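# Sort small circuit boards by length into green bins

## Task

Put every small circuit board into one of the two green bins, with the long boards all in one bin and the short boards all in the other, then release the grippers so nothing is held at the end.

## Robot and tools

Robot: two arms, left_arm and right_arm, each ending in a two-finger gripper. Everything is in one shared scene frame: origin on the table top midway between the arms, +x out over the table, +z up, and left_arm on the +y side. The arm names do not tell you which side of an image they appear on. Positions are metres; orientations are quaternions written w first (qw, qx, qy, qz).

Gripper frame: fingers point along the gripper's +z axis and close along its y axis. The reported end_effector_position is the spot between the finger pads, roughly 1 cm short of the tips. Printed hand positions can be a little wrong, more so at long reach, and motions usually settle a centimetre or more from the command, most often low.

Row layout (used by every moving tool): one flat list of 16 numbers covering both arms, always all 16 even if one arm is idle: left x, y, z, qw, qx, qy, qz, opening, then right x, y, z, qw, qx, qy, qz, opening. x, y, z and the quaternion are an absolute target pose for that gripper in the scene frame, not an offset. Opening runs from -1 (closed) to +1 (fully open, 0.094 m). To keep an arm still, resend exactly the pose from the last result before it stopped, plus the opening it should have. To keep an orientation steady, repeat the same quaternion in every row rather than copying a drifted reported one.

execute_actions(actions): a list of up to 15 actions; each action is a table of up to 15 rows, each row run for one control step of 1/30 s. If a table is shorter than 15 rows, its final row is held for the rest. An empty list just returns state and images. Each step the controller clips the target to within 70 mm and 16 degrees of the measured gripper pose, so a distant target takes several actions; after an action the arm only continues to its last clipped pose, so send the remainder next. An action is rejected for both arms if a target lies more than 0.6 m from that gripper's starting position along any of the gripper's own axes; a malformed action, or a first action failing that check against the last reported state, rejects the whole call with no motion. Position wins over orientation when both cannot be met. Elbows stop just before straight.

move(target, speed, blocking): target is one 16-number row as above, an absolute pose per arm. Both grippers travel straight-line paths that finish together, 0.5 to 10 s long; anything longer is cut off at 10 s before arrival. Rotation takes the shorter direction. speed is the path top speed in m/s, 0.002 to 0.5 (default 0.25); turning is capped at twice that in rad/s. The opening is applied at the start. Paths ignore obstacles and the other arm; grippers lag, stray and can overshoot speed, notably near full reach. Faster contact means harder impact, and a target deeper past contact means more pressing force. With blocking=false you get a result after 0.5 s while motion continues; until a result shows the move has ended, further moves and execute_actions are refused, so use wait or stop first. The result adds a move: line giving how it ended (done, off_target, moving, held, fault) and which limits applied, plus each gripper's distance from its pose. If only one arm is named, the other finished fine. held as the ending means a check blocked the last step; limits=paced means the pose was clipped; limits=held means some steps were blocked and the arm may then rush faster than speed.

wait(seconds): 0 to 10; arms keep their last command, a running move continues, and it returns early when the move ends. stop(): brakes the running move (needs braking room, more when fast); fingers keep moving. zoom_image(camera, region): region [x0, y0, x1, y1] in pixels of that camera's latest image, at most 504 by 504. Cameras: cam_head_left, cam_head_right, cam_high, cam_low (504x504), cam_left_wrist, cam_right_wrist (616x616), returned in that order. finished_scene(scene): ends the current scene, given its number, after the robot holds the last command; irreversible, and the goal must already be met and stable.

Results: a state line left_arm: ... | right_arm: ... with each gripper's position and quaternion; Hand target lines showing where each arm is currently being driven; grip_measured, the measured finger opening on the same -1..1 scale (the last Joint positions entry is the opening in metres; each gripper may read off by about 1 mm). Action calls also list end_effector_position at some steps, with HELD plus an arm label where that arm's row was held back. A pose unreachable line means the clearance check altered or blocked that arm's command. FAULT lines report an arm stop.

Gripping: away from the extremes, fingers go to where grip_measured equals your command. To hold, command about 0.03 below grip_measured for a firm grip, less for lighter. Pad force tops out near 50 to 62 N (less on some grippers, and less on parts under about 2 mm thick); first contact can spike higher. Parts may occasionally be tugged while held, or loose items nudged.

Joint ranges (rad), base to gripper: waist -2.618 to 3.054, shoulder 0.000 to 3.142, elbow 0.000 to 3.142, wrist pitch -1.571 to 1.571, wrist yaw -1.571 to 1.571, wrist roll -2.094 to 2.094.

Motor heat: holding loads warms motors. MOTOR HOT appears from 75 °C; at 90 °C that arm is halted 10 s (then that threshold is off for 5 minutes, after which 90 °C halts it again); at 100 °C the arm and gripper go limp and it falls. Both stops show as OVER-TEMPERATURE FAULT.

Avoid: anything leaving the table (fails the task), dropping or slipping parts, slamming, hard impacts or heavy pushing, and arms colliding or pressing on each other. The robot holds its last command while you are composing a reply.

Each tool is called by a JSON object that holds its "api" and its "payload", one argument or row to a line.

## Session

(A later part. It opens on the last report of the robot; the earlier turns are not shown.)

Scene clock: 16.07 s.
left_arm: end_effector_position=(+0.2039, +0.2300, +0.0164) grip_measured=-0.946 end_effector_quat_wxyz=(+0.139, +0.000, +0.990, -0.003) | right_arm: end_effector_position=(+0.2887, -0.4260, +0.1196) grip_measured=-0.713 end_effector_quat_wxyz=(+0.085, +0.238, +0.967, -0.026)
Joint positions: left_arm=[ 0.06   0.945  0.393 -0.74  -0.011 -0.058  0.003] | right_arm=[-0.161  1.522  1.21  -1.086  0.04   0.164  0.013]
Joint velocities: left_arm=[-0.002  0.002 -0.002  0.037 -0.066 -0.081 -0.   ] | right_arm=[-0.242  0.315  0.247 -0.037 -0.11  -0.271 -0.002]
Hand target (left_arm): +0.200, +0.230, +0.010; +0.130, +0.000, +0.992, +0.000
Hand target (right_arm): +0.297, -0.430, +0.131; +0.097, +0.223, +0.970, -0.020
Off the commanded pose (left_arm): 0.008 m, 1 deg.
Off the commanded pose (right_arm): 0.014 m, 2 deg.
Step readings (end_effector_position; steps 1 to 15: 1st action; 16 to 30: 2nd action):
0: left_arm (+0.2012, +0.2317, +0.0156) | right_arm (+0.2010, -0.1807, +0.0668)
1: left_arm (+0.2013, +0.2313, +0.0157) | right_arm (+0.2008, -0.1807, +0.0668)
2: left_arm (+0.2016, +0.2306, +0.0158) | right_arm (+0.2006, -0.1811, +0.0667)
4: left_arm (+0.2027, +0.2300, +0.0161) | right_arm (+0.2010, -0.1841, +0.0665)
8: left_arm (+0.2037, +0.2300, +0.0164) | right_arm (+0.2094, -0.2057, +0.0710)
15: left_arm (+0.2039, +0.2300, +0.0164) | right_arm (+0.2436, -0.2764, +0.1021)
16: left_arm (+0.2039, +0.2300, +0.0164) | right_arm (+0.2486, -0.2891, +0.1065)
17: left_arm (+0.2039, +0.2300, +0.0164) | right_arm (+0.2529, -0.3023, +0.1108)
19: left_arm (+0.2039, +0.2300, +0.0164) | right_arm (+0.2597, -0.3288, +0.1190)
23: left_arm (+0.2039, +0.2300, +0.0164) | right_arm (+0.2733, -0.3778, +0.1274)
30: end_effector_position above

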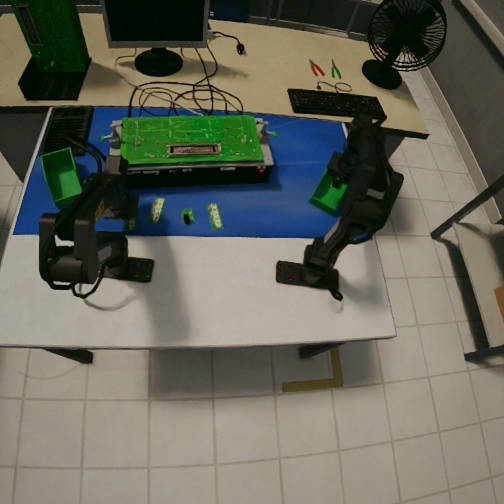

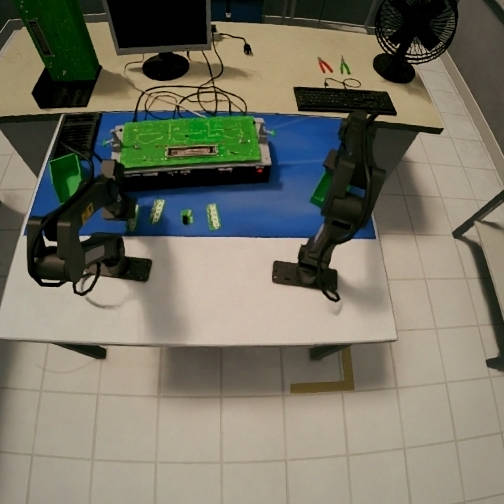

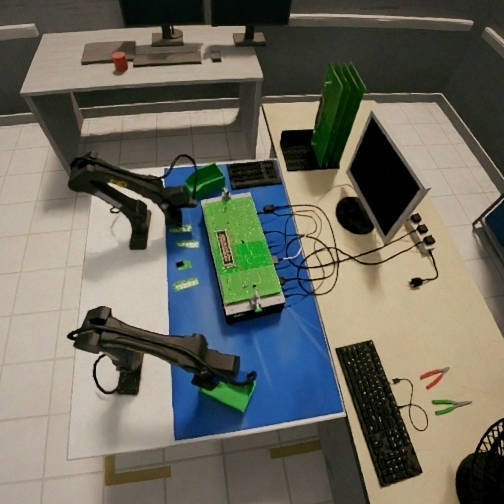

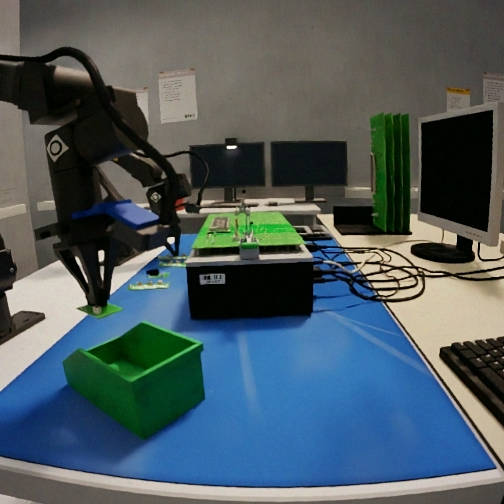

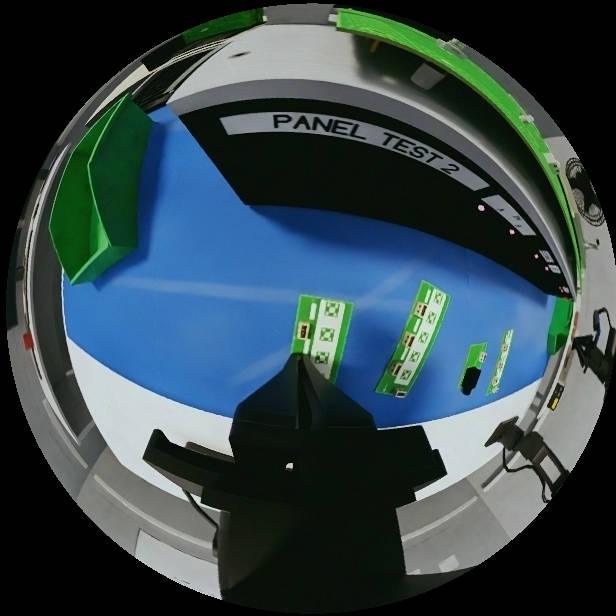

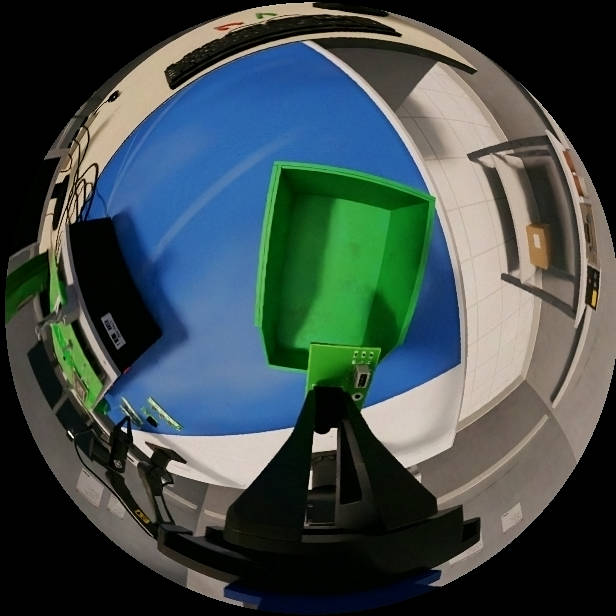

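{"api": "execute_actions", "payload": {
  "actions": [
    [[0.201,0.230,0.016,0.1296,0,0.9916,0,-0.965,0.297,-0.432,0.131,0.0973,0.225,0.9695,-0.0226,-0.76],[0.201,0.230,0.021,0.1296,0,0.9916,0,-0.965,0.299,-0.433,0.130,0.0972,0.229,0.9685,-0.023,-0.76],[0.201,0.230,0.027,0.1296,0,0.9916,0,-0.965,0.302,-0.436,0.129,0.0971,0.234,0.9673,-0.0235,-0.76],[0.201,0.231,0.033,0.1296,0,0.9916,0,-0.965,0.306,-0.439,0.128,0.097,0.240,0.9659,-0.024,-0.76],[0.201,0.232,0.040,0.1296,0,0.9916,0,-0.965,0.310,-0.442,0.126,0.0968,0.247,0.9641,-0.0248,-0.76],[0.201,0.234,0.047,0.1296,0,0.9916,0,-0.965,0.315,-0.446,0.124,0.0966,0.254,0.9623,-0.0255,-0.76],[0.201,0.236,0.054,0.1296,0,0.9916,0,-0.965,0.320,-0.450,0.122,0.0964,0.261,0.9604,-0.0262,-0.76],[0.201,0.239,0.061,0.1296,0,0.9916,0,-0.965,0.325,-0.454,0.120,0.0962,0.268,0.9585,-0.0269,-0.76],[0.201,0.243,0.068,0.1296,-0.005,0.9916,0,-0.965,0.329,-0.457,0.118,0.096,0.275,0.9565,-0.0276,-0.76],[0.202,0.248,0.075,0.1296,-0.01,0.9915,0.001,-0.965,0.333,-0.460,0.116,0.0958,0.281,0.9548,-0.0282,-0.76],[0.203,0.254,0.082,0.1296,-0.015,0.9915,0.002,-0.965,0.336,-0.463,0.114,0.0956,0.286,0.9533,-0.0287,-0.76],[0.205,0.261,0.089,0.1296,-0.02,0.9914,0.003,-0.965,0.338,-0.465,0.113,0.0955,0.290,0.952,-0.0291,-0.76],[0.207,0.268,0.095,0.1295,-0.026,0.9912,0.003,-0.965,0.340,-0.466,0.112,0.0954,0.293,0.951,-0.0294,-0.76],[0.209,0.276,0.101,0.1295,-0.032,0.9911,0.004,-0.965,0.341,-0.467,0.112,0.0954,0.294,0.9506,-0.0295,-0.76],[0.212,0.284,0.106,0.1295,-0.038,0.9909,0.005,-0.965,0.341,-0.467,0.112,0.0954,0.294,0.9506,-0.0295,-0.76]],
    [[0.216,0.293,0.111,0.1294,-0.046,0.9905,0.006,-0.965,0.341,-0.467,0.112,0.0954,0.294,0.9506,-0.0295,-0.76],[0.221,0.303,0.115,0.1294,-0.054,0.9901,0.007,-0.965,0.341,-0.467,0.112,0.0954,0.294,0.9506,-0.0295,-0.76],[0.226,0.313,0.119,0.1293,-0.062,0.9897,0.008,-0.965,0.341,-0.467,0.112,0.0954,0.294,0.9506,-0.0295,-0.76],[0.232,0.324,0.122,0.1292,-0.071,0.989,0.009,-0.965,0.341,-0.467,0.112,0.0954,0.294,0.9506,-0.0295,-0.76],[0.238,0.335,0.125,0.1291,-0.080,0.9884,0.010,-0.965,0.341,-0.467,0.112,0.0954,0.294,0.9506,-0.0295,-0.76],[0.244,0.346,0.127,0.129,-0.089,0.9876,0.012,-0.965,0.341,-0.467,0.112,0.0954,0.294,0.9506,-0.0295,-0.76],[0.250,0.357,0.129,0.1289,-0.098,0.9867,0.013,-0.965,0.341,-0.467,0.112,0.0954,0.294,0.9506,-0.0295,-0.76],[0.256,0.368,0.130,0.1288,-0.107,0.9858,0.014,-0.965,0.341,-0.467,0.112,0.0954,0.294,0.9506,-0.0295,-0.76],[0.262,0.379,0.130,0.1287,-0.116,0.9848,0.015,-0.965,0.341,-0.467,0.112,0.0954,0.294,0.9506,-0.0295,-0.76],[0.268,0.390,0.130,0.1285,-0.125,0.9837,0.016,-0.965,0.341,-0.467,0.112,0.0954,0.294,0.9506,-0.0295,-0.76],[0.274,0.400,0.130,0.1284,-0.133,0.9826,0.017,-0.965,0.341,-0.467,0.112,0.0954,0.294,0.9506,-0.0295,-0.76],[0.280,0.410,0.130,0.1282,-0.141,0.9815,0.018,-0.965,0.341,-0.467,0.112,0.0954,0.294,0.9506,-0.0295,-0.76],[0.285,0.419,0.130,0.1281,-0.148,0.9805,0.019,-0.965,0.341,-0.467,0.112,0.0954,0.294,0.9506,-0.0295,-0.76],[0.290,0.427,0.130,0.128,-0.154,0.9795,0.020,-0.965,0.341,-0.467,0.112,0.0954,0.294,0.9506,-0.0295,-0.76],[0.294,0.434,0.130,0.1279,-0.160,0.9786,0.021,-0.965,0.341,-0.467,0.112,0.0954,0.294,0.9506,-0.0295,-0.76]]
  ]
}}

Scene clock: 19.90 s.
left_arm: end_effector_position=(+0.2752, +0.4160, +0.1243) grip_measured=-0.946 end_effector_quat_wxyz=(+0.115, -0.162, +0.980, +0.027) | right_arm: end_effector_position=(+0.3294, -0.4568, +0.0987) grip_measured=-0.713 end_effector_quat_wxyz=(+0.066, +0.285, +0.956, -0.023)
Joint positions: left_arm=[ 0.784  1.477  1.176 -1.042  0.063  0.329  0.003] | right_arm=[-0.211  1.749  1.375 -1.061  0.037  0.212  0.013]
Joint velocities: left_arm=[ 0.305  1.067  0.926  0.007 -0.007  0.037 -0.001] | right_arm=[-0.017  0.007 -0.002 -0.037 -0.051  0.022 -0.   ]
Hand target (left_arm): +0.290, +0.433, +0.131; +0.129, -0.160, +0.978, +0.027
Hand target (right_arm): +0.341, -0.467, +0.112; +0.095, +0.294, +0.950, -0.030
Off the commanded pose (left_arm): 0.027 m, 2 deg.
Off the commanded pose (right_arm): 0.020 m, 4 deg.
Step readings (end_effector_position; steps 1 to 15: 1st action; 16 to 30: 2nd action):
0: left_arm (+0.2039, +0.2300, +0.0164) | right_arm (+0.2906, -0.4264, +0.1192)
1: left_arm (+0.2039, +0.2300, +0.0164) | right_arm (+0.2906, -0.4264, +0.1192)
2: left_arm (+0.2036, +0.2300, +0.0163) | right_arm (+0.2906, -0.4264, +0.1192)
4: left_arm (+0.2016, +0.2301, +0.0178) | right_arm (+0.2919, -0.4271, +0.1195)
8: left_arm (+0.2034, +0.2332, +0.0339) | right_arm (+0.3037, -0.4362, +0.1170)
15: left_arm (+0.2195, +0.2709, +0.0881) | right_arm (+0.3252, -0.4540, +0.0981)
16: left_arm (+0.2212, +0.2796, +0.0962) | right_arm (+0.3264, -0.4549, +0.0968)
17: left_arm (+0.2232, +0.2888, +0.1035) | right_arm (+0.3268, -0.4553, +0.0960)
19: left_arm (+0.2282, +0.3091, +0.1150) | right_arm (+0.3276, -0.4558, +0.0966)
23: left_arm (+0.2422, +0.3511, +0.1254) | right_arm (+0.3294, -0.4566, +0.0986)
30: end_effector_position above

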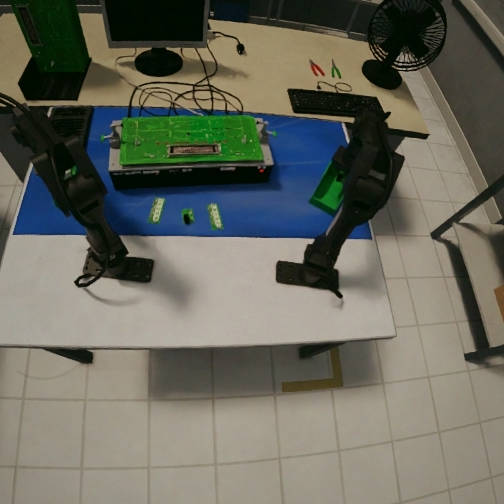

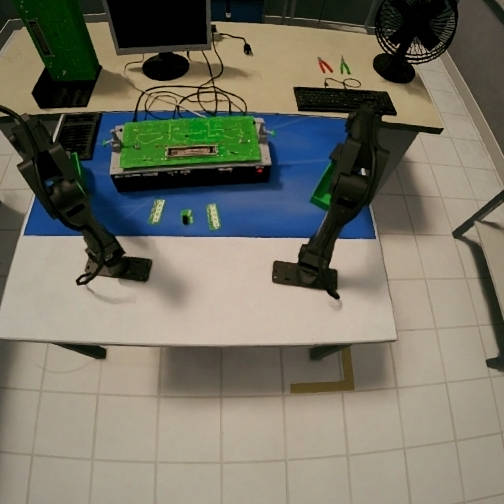

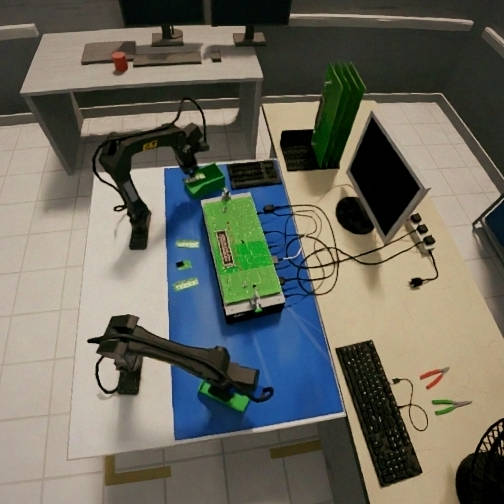

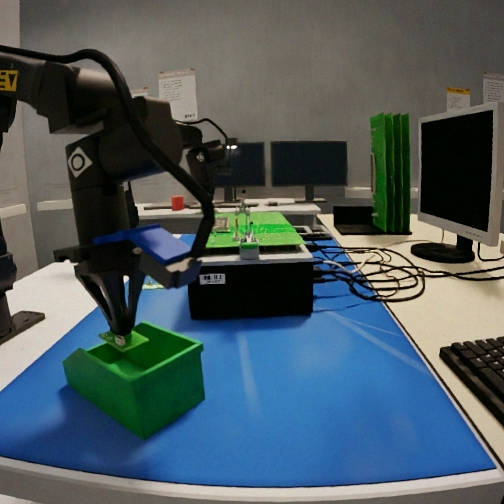

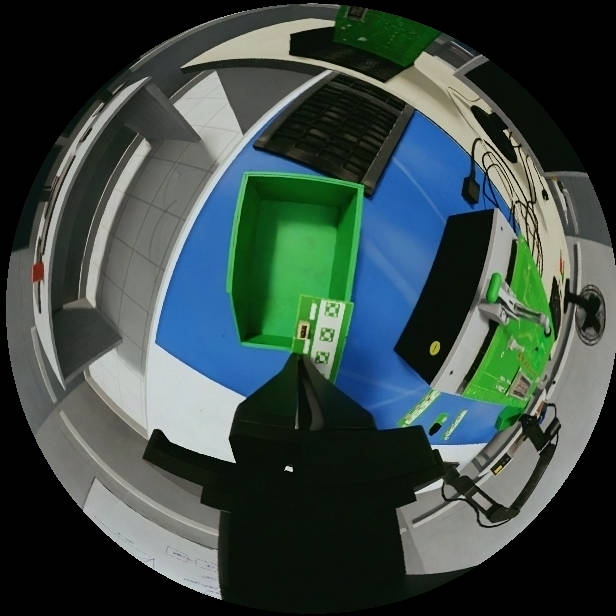

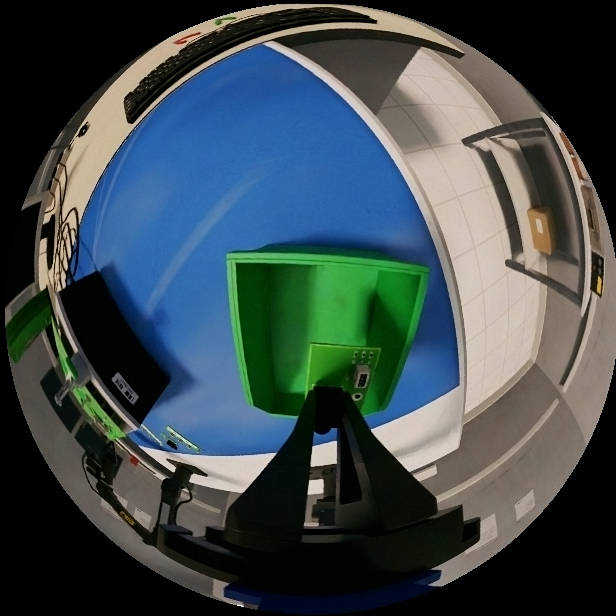

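{"api": "execute_actions", "payload": {
  "actions": [
    [[0.296,0.436,0.130,0.1278,-0.161,0.9785,0.021,-0.965,0.336,-0.461,0.102,0.0954,0.294,0.9506,-0.0295,-0.76],[0.298,0.438,0.129,0.1278,-0.162,0.9783,0.021,-0.965,0.334,-0.458,0.097,0.0954,0.294,0.9506,-0.0295,-0.76],[0.300,0.441,0.128,0.1278,-0.163,0.9781,0.021,-0.965,0.332,-0.455,0.091,0.0954,0.294,0.9506,-0.0295,-0.76],[0.302,0.444,0.127,0.1278,-0.164,0.978,0.021,-0.965,0.330,-0.452,0.085,0.0954,0.294,0.9506,-0.0295,-0.76],[0.305,0.447,0.126,0.1278,-0.164,0.978,0.021,-0.965,0.329,-0.450,0.078,0.0954,0.294,0.9506,-0.0295,-0.76],[0.308,0.450,0.124,0.1278,-0.164,0.978,0.021,-0.965,0.328,-0.448,0.071,0.0954,0.294,0.9506,-0.0295,-0.76],[0.310,0.453,0.122,0.1278,-0.164,0.978,0.021,-0.965,0.327,-0.447,0.064,0.0954,0.294,0.9506,-0.0295,-0.76],[0.312,0.455,0.120,0.1278,-0.164,0.978,0.021,-0.965,0.327,-0.447,0.057,0.0954,0.294,0.9506,-0.0295,-0.76],[0.314,0.457,0.118,0.1278,-0.164,0.978,0.021,-0.965,0.327,-0.447,0.050,0.0954,0.294,0.9506,-0.0295,-0.76],[0.315,0.458,0.116,0.1278,-0.164,0.978,0.021,-0.965,0.327,-0.447,0.044,0.0954,0.294,0.9506,-0.0295,-0.76],[0.315,0.458,0.114,0.1278,-0.164,0.978,0.021,-0.965,0.327,-0.447,0.038,0.0954,0.294,0.9506,-0.0295,-0.76],[0.315,0.458,0.112,0.1278,-0.164,0.978,0.021,-0.965,0.327,-0.447,0.033,0.0954,0.294,0.9506,-0.0295,-0.76],[0.315,0.458,0.110,0.1278,-0.164,0.978,0.021,-0.965,0.327,-0.447,0.029,0.0954,0.294,0.9506,-0.0295,-0.76],[0.315,0.458,0.110,0.1278,-0.164,0.978,0.021,-0.965,0.327,-0.447,0.026,0.0954,0.294,0.9506,-0.0295,-0.76],[0.315,0.458,0.110,0.1278,-0.164,0.978,0.021,-0.965,0.327,-0.447,0.024,0.0954,0.294,0.9506,-0.0295,-0.76]]
  ]
}}

{"api": "wait", "payload": {
  "seconds": 0.2
}}

Scene clock: 22.50 s.
left_arm: end_effector_position=(+0.3084, +0.4527, +0.1067) grip_measured=-0.946 end_effector_quat_wxyz=(+0.111, -0.167, +0.980, +0.019) | right_arm: end_effector_position=(+0.3077, -0.4416, +0.0316) grip_measured=-0.713 end_effector_quat_wxyz=(+0.056, +0.293, +0.954, -0.024)
Joint positions: left_arm=[ 0.816  1.683  1.316 -0.993  0.079  0.35   0.003] | right_arm=[-0.188  1.742  1.092 -0.807  0.042  0.251  0.013]
Joint velocities: left_arm=[-0.007  0.022 -0.002  0.095 -0.007 -0.007 -0.   ] | right_arm=[-0.007  0.139 -0.242  0.535 -0.022  0.051  0.001]
Hand target (left_arm): +0.315, +0.458, +0.111; +0.127, -0.164, +0.978, +0.021
Hand target (right_arm): +0.324, -0.446, +0.026; +0.092, +0.294, +0.951, -0.029
Off the commanded pose (left_arm): 0.009 m, 2 deg.
Off the commanded pose (right_arm): 0.021 m, 5 deg.
Step readings (end_effector_position):
0: left_arm (+0.2865, +0.4312, +0.1214) | right_arm (+0.3294, -0.4568, +0.0987)
1: left_arm (+0.2867, +0.4312, +0.1218) | right_arm (+0.3298, -0.4570, +0.0985)
2: left_arm (+0.2878, +0.4318, +0.1226) | right_arm (+0.3309, -0.4574, +0.0978)
4: left_arm (+0.2926, +0.4352, +0.1244) | right_arm (+0.3298, -0.4570, +0.0923)
8: left_arm (+0.3017, +0.4446, +0.1215) | right_arm (+0.3168, -0.4475, +0.0678)
15: end_effector_position above

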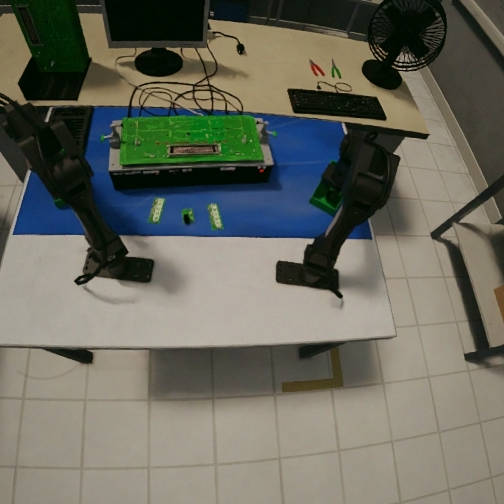

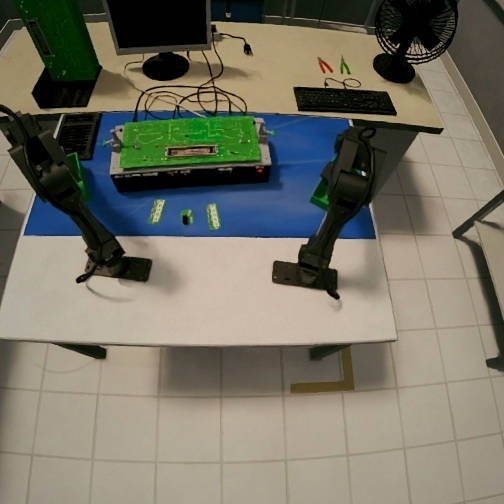

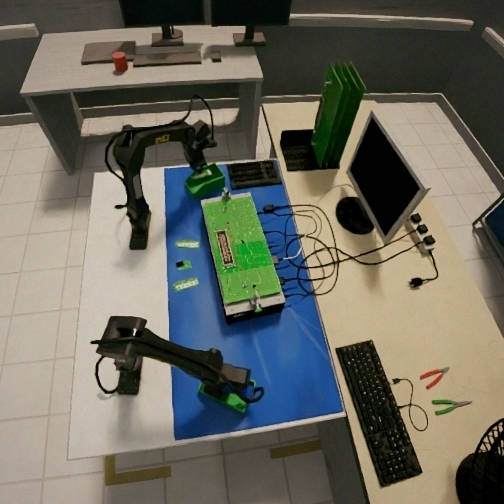

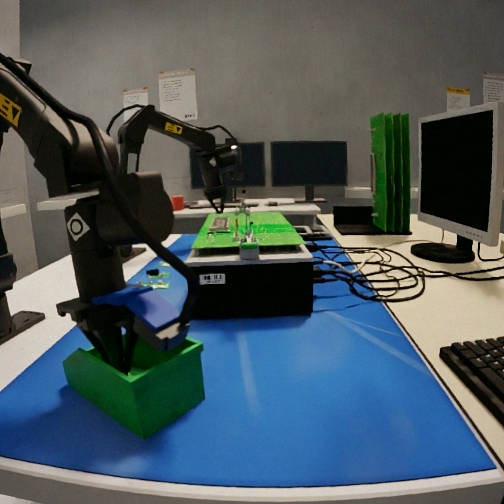

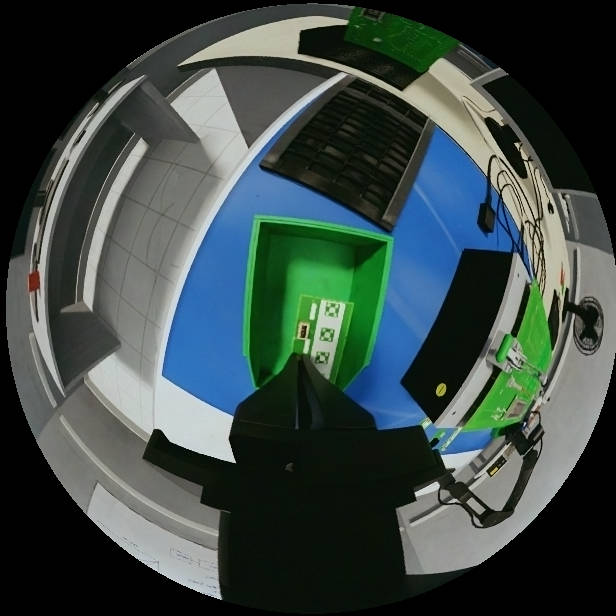

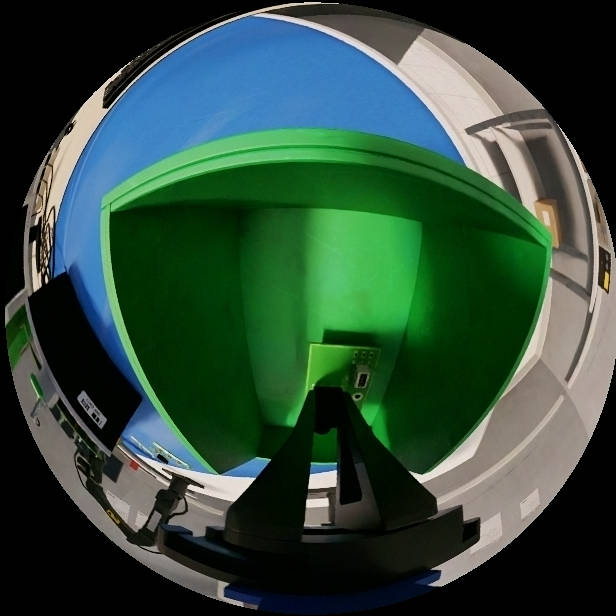

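Scene clock: 22.70 s.
left_arm: end_effector_position=(+0.3102, +0.4540, +0.1071) grip_measured=-0.946 end_effector_quat_wxyz=(+0.115, -0.166, +0.979, +0.021) | right_arm: end_effector_position=(+0.3158, -0.4446, +0.0258) grip_measured=-0.713 end_effector_quat_wxyz=(+0.072, +0.294, +0.953, -0.024)
Joint positions: left_arm=[ 0.816  1.683  1.316 -0.984  0.08   0.351  0.003] | right_arm=[-0.188  1.755  1.078 -0.747  0.043  0.254  0.013]
Joint velocities: left_arm=[-0.002 -0.017 -0.007 -0.022 -0.051 -0.051 -0.002] | right_arm=[ 0.002  0.002 -0.002  0.198 -0.022  0.037 -0.   ]
Hand target (left_arm): +0.315, +0.458, +0.111; +0.127, -0.164, +0.978, +0.021
Hand target (right_arm): +0.324, -0.446, +0.026; +0.092, +0.294, +0.951, -0.029
Off the commanded pose (left_arm): 0.007 m, 2 deg.
Off the commanded pose (right_arm): 0.012 m, 3 deg.
wait: 0.20 s; no rest

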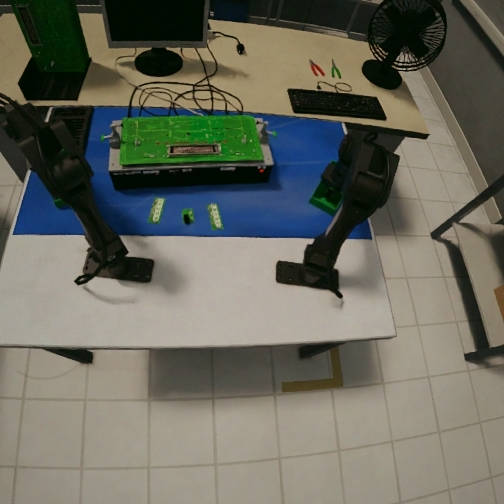

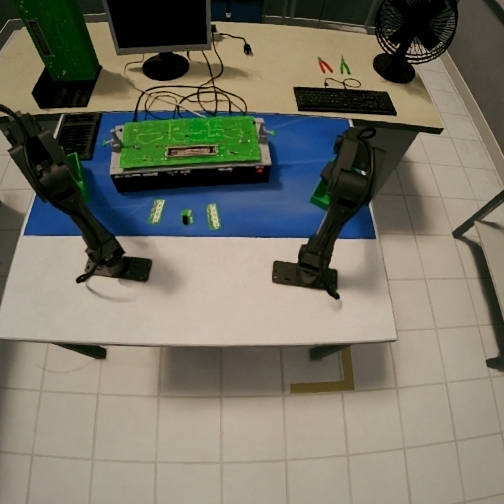

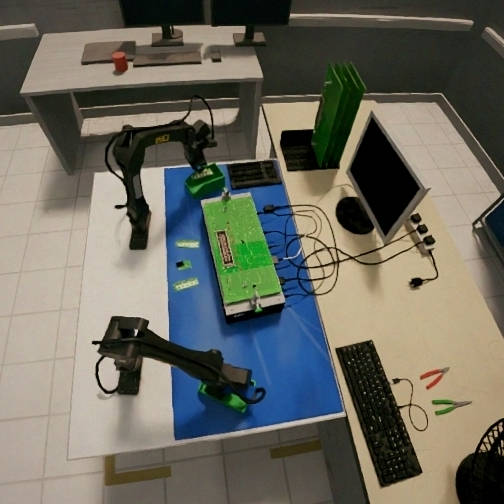

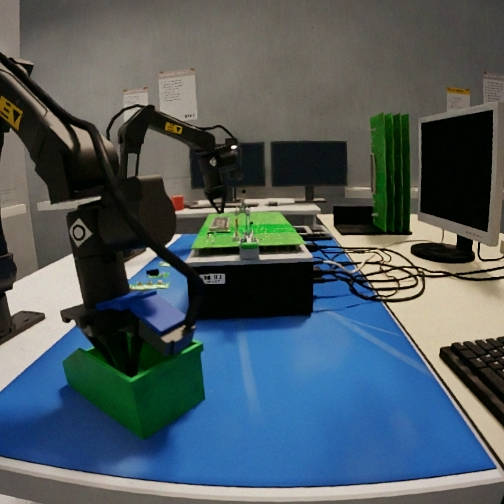

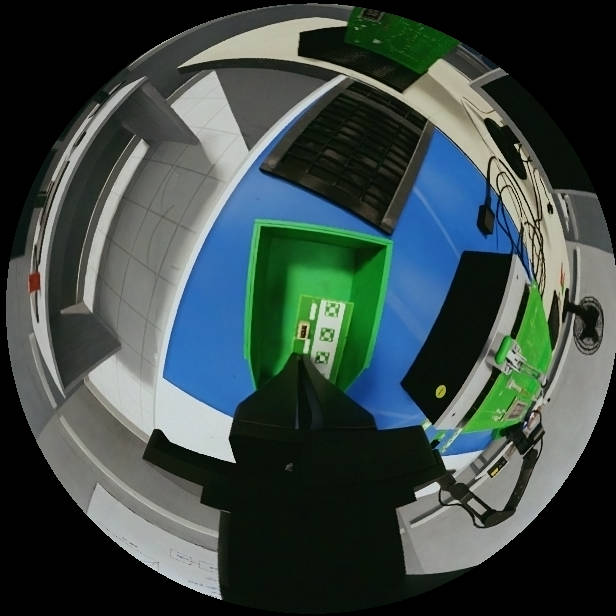

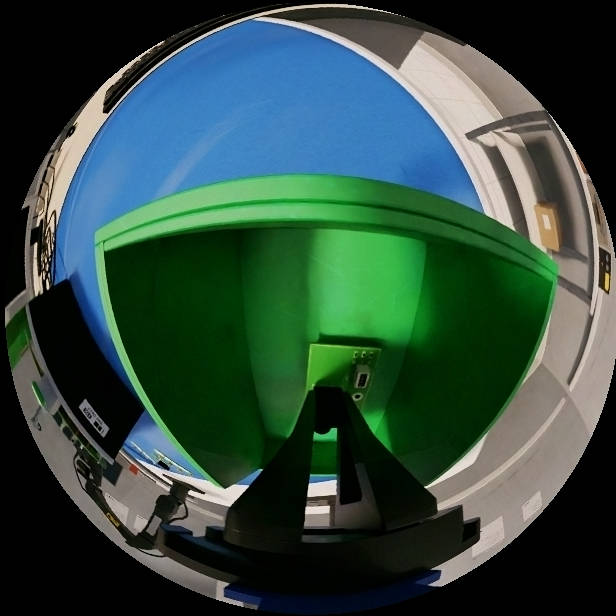

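{"api": "execute_actions", "payload": {
  "actions": [
    [[0.315,0.458,0.104,0.1278,-0.164,0.978,0.021,-0.965,0.320,-0.445,0.024,0.0954,0.294,0.9506,-0.0295,-0.70],[0.315,0.458,0.100,0.1278,-0.164,0.978,0.021,-0.965,0.320,-0.445,0.024,0.0954,0.294,0.9506,-0.0295,-0.65],[0.315,0.458,0.096,0.1278,-0.164,0.978,0.021,-0.965,0.320,-0.445,0.024,0.0954,0.294,0.9506,-0.0295,-0.60],[0.315,0.458,0.091,0.1278,-0.164,0.978,0.021,-0.965,0.320,-0.445,0.024,0.0954,0.294,0.9506,-0.0295,-0.55],[0.315,0.457,0.086,0.1278,-0.164,0.978,0.021,-0.965,0.320,-0.445,0.024,0.0954,0.294,0.9506,-0.0295,-0.52],[0.315,0.457,0.081,0.1278,-0.164,0.978,0.021,-0.965,0.320,-0.445,0.024,0.0954,0.294,0.9506,-0.0295,-0.52],[0.315,0.457,0.076,0.1278,-0.164,0.978,0.021,-0.965,0.319,-0.445,0.028,0.0954,0.294,0.9506,-0.0295,-0.52],[0.314,0.456,0.071,0.1278,-0.164,0.978,0.021,-0.965,0.318,-0.444,0.033,0.0954,0.294,0.9506,-0.0295,-0.52],[0.314,0.456,0.066,0.1278,-0.164,0.978,0.021,-0.965,0.317,-0.443,0.039,0.0954,0.294,0.9506,-0.0295,-0.52],[0.314,0.456,0.061,0.1278,-0.164,0.978,0.021,-0.965,0.316,-0.442,0.046,0.0954,0.294,0.9506,-0.0295,-0.52],[0.314,0.456,0.056,0.1278,-0.164,0.978,0.021,-0.965,0.315,-0.441,0.053,0.0954,0.294,0.9506,-0.0295,-0.52],[0.313,0.456,0.051,0.1278,-0.164,0.978,0.021,-0.965,0.313,-0.440,0.061,0.0954,0.294,0.9506,-0.0295,-0.52],[0.313,0.456,0.047,0.1278,-0.164,0.978,0.021,-0.965,0.311,-0.439,0.069,0.0954,0.294,0.9506,-0.0295,-0.52],[0.313,0.456,0.043,0.1278,-0.164,0.978,0.021,-0.965,0.309,-0.438,0.077,0.0954,0.294,0.9506,-0.0295,-0.52],[0.313,0.456,0.039,0.1278,-0.164,0.978,0.021,-0.965,0.307,-0.437,0.085,0.0954,0.294,0.9506,-0.0295,-0.52]],
    [[0.312,0.455,0.035,0.1278,-0.164,0.978,0.021,-0.965,0.305,-0.436,0.093,0.0954,0.294,0.9506,-0.0295,-0.52],[0.312,0.455,0.032,0.1278,-0.164,0.978,0.021,-0.965,0.303,-0.434,0.101,0.0954,0.294,0.9506,-0.0295,-0.52],[0.312,0.455,0.029,0.1278,-0.164,0.978,0.021,-0.965,0.301,-0.432,0.108,0.0954,0.294,0.9506,-0.0295,-0.52],[0.312,0.455,0.026,0.1278,-0.164,0.978,0.021,-0.965,0.299,-0.430,0.115,0.0954,0.294,0.9506,-0.0295,-0.52],[0.312,0.455,0.024,0.1278,-0.164,0.978,0.021,-0.965,0.297,-0.428,0.121,0.0954,0.294,0.9506,-0.0295,-0.52],[0.312,0.455,0.022,0.1278,-0.164,0.978,0.021,-0.965,0.295,-0.426,0.126,0.0954,0.294,0.9506,-0.0295,-0.52],[0.312,0.455,0.021,0.1278,-0.164,0.978,0.021,-0.965,0.293,-0.424,0.130,0.0954,0.294,0.9506,-0.0295,-0.52],[0.312,0.455,0.020,0.1278,-0.164,0.978,0.021,-0.965,0.291,-0.422,0.133,0.0954,0.294,0.9506,-0.0295,-0.52],[0.312,0.455,0.020,0.1278,-0.164,0.978,0.021,-0.965,0.290,-0.420,0.135,0.0954,0.294,0.9506,-0.0295,-0.52]]
  ]
}}

Scene clock: 26.83 s.
left_arm: end_effector_position=(+0.3134, +0.4565, +0.0263) grip_measured=-0.946 end_effector_quat_wxyz=(+0.126, -0.165, +0.978, +0.027) | right_arm: end_effector_position=(+0.2930, -0.4224, +0.1243) grip_measured=-0.522 end_effector_quat_wxyz=(+0.094, +0.291, +0.952, -0.025)
Joint positions: left_arm=[ 0.816  1.765  1.07  -0.629  0.08   0.351  0.003] | right_arm=[-0.139  1.517  1.221 -1.086  0.051  0.296  0.022]
Joint velocities: left_arm=[-0.012 -0.007 -0.007  0.095 -0.007  0.051 -0.001] | right_arm=[-0.012 -0.002 -0.002 -0.286 -0.051 -0.007  0.001]
Hand target (left_arm): +0.312, +0.455, +0.020; +0.127, -0.164, +0.978, +0.021
Hand target (right_arm): +0.291, -0.421, +0.135; +0.096, +0.294, +0.951, -0.030
Off the commanded pose (left_arm): 0.007 m, 1 deg.
Off the commanded pose (right_arm): 0.011 m, 1 deg.
Step readings (end_effector_position; steps 1 to 15: 1st action; 16 to 30: 2nd action):
0: left_arm (+0.3108, +0.4544, +0.1072) | right_arm (+0.3214, -0.4466, +0.0268)
1: left_arm (+0.3111, +0.4547, +0.1074) | right_arm (+0.3212, -0.4466, +0.0261)
2: left_arm (+0.3120, +0.4555, +0.1076) | right_arm (+0.3210, -0.4466, +0.0251)
4: left_arm (+0.3145, +0.4575, +0.1063) | right_arm (+0.3183, -0.4456, +0.0223)
8: left_arm (+0.3128, +0.4560, +0.0909) | right_arm (+0.3160, -0.4448, +0.0207)
15: left_arm (+0.3063, +0.4506, +0.0520) | right_arm (+0.3064, -0.4411, +0.0469)
16: left_arm (+0.3061, +0.4504, +0.0472) | right_arm (+0.3057, -0.4404, +0.0545)
17: left_arm (+0.3059, +0.4503, +0.0431) | right_arm (+0.3058, -0.4396, +0.0630)
19: left_arm (+0.3057, +0.4501, +0.0361) | right_arm (+0.3066, -0.4380, +0.0809)
23: left_arm (+0.3076, +0.4517, +0.0272) | right_arm (+0.3061, -0.4322, +0.1126)
30: end_effector_position above

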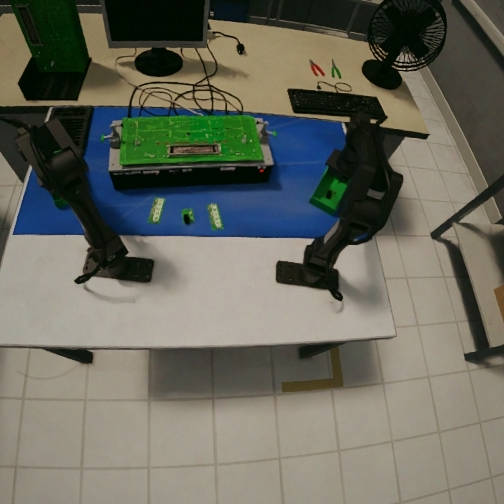

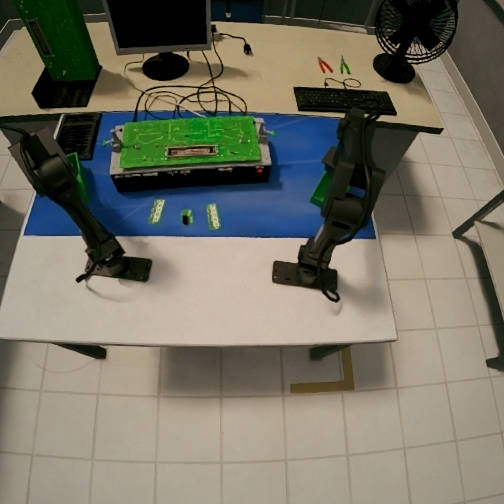

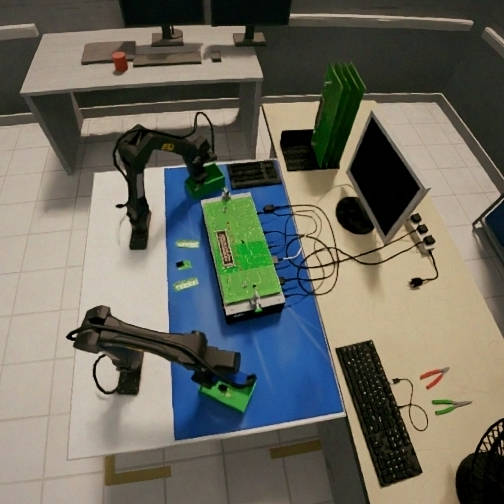

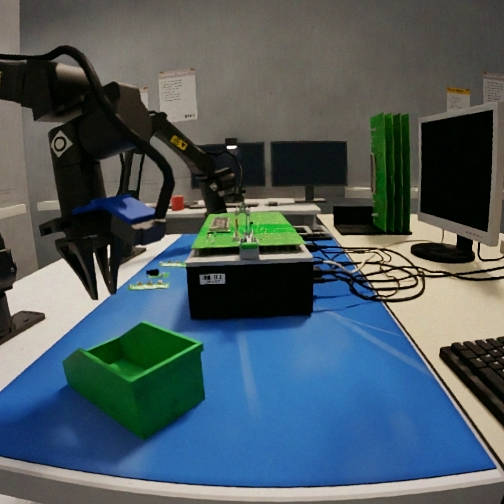

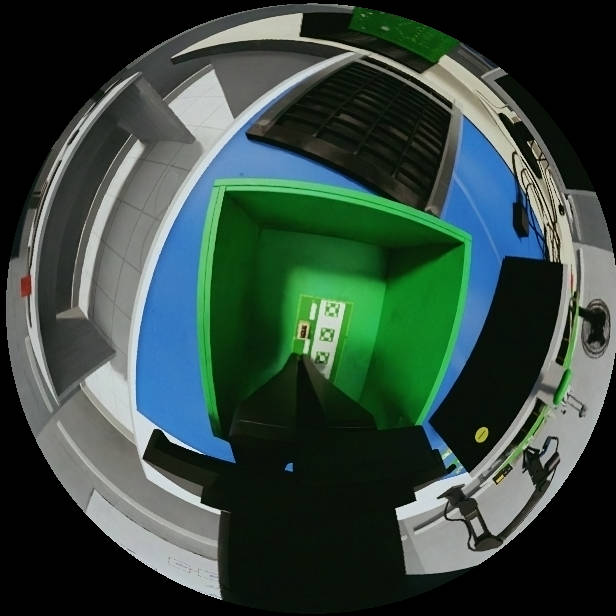

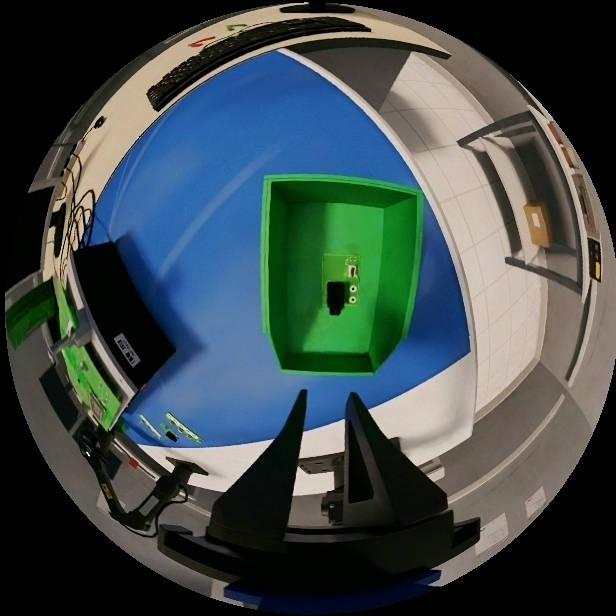

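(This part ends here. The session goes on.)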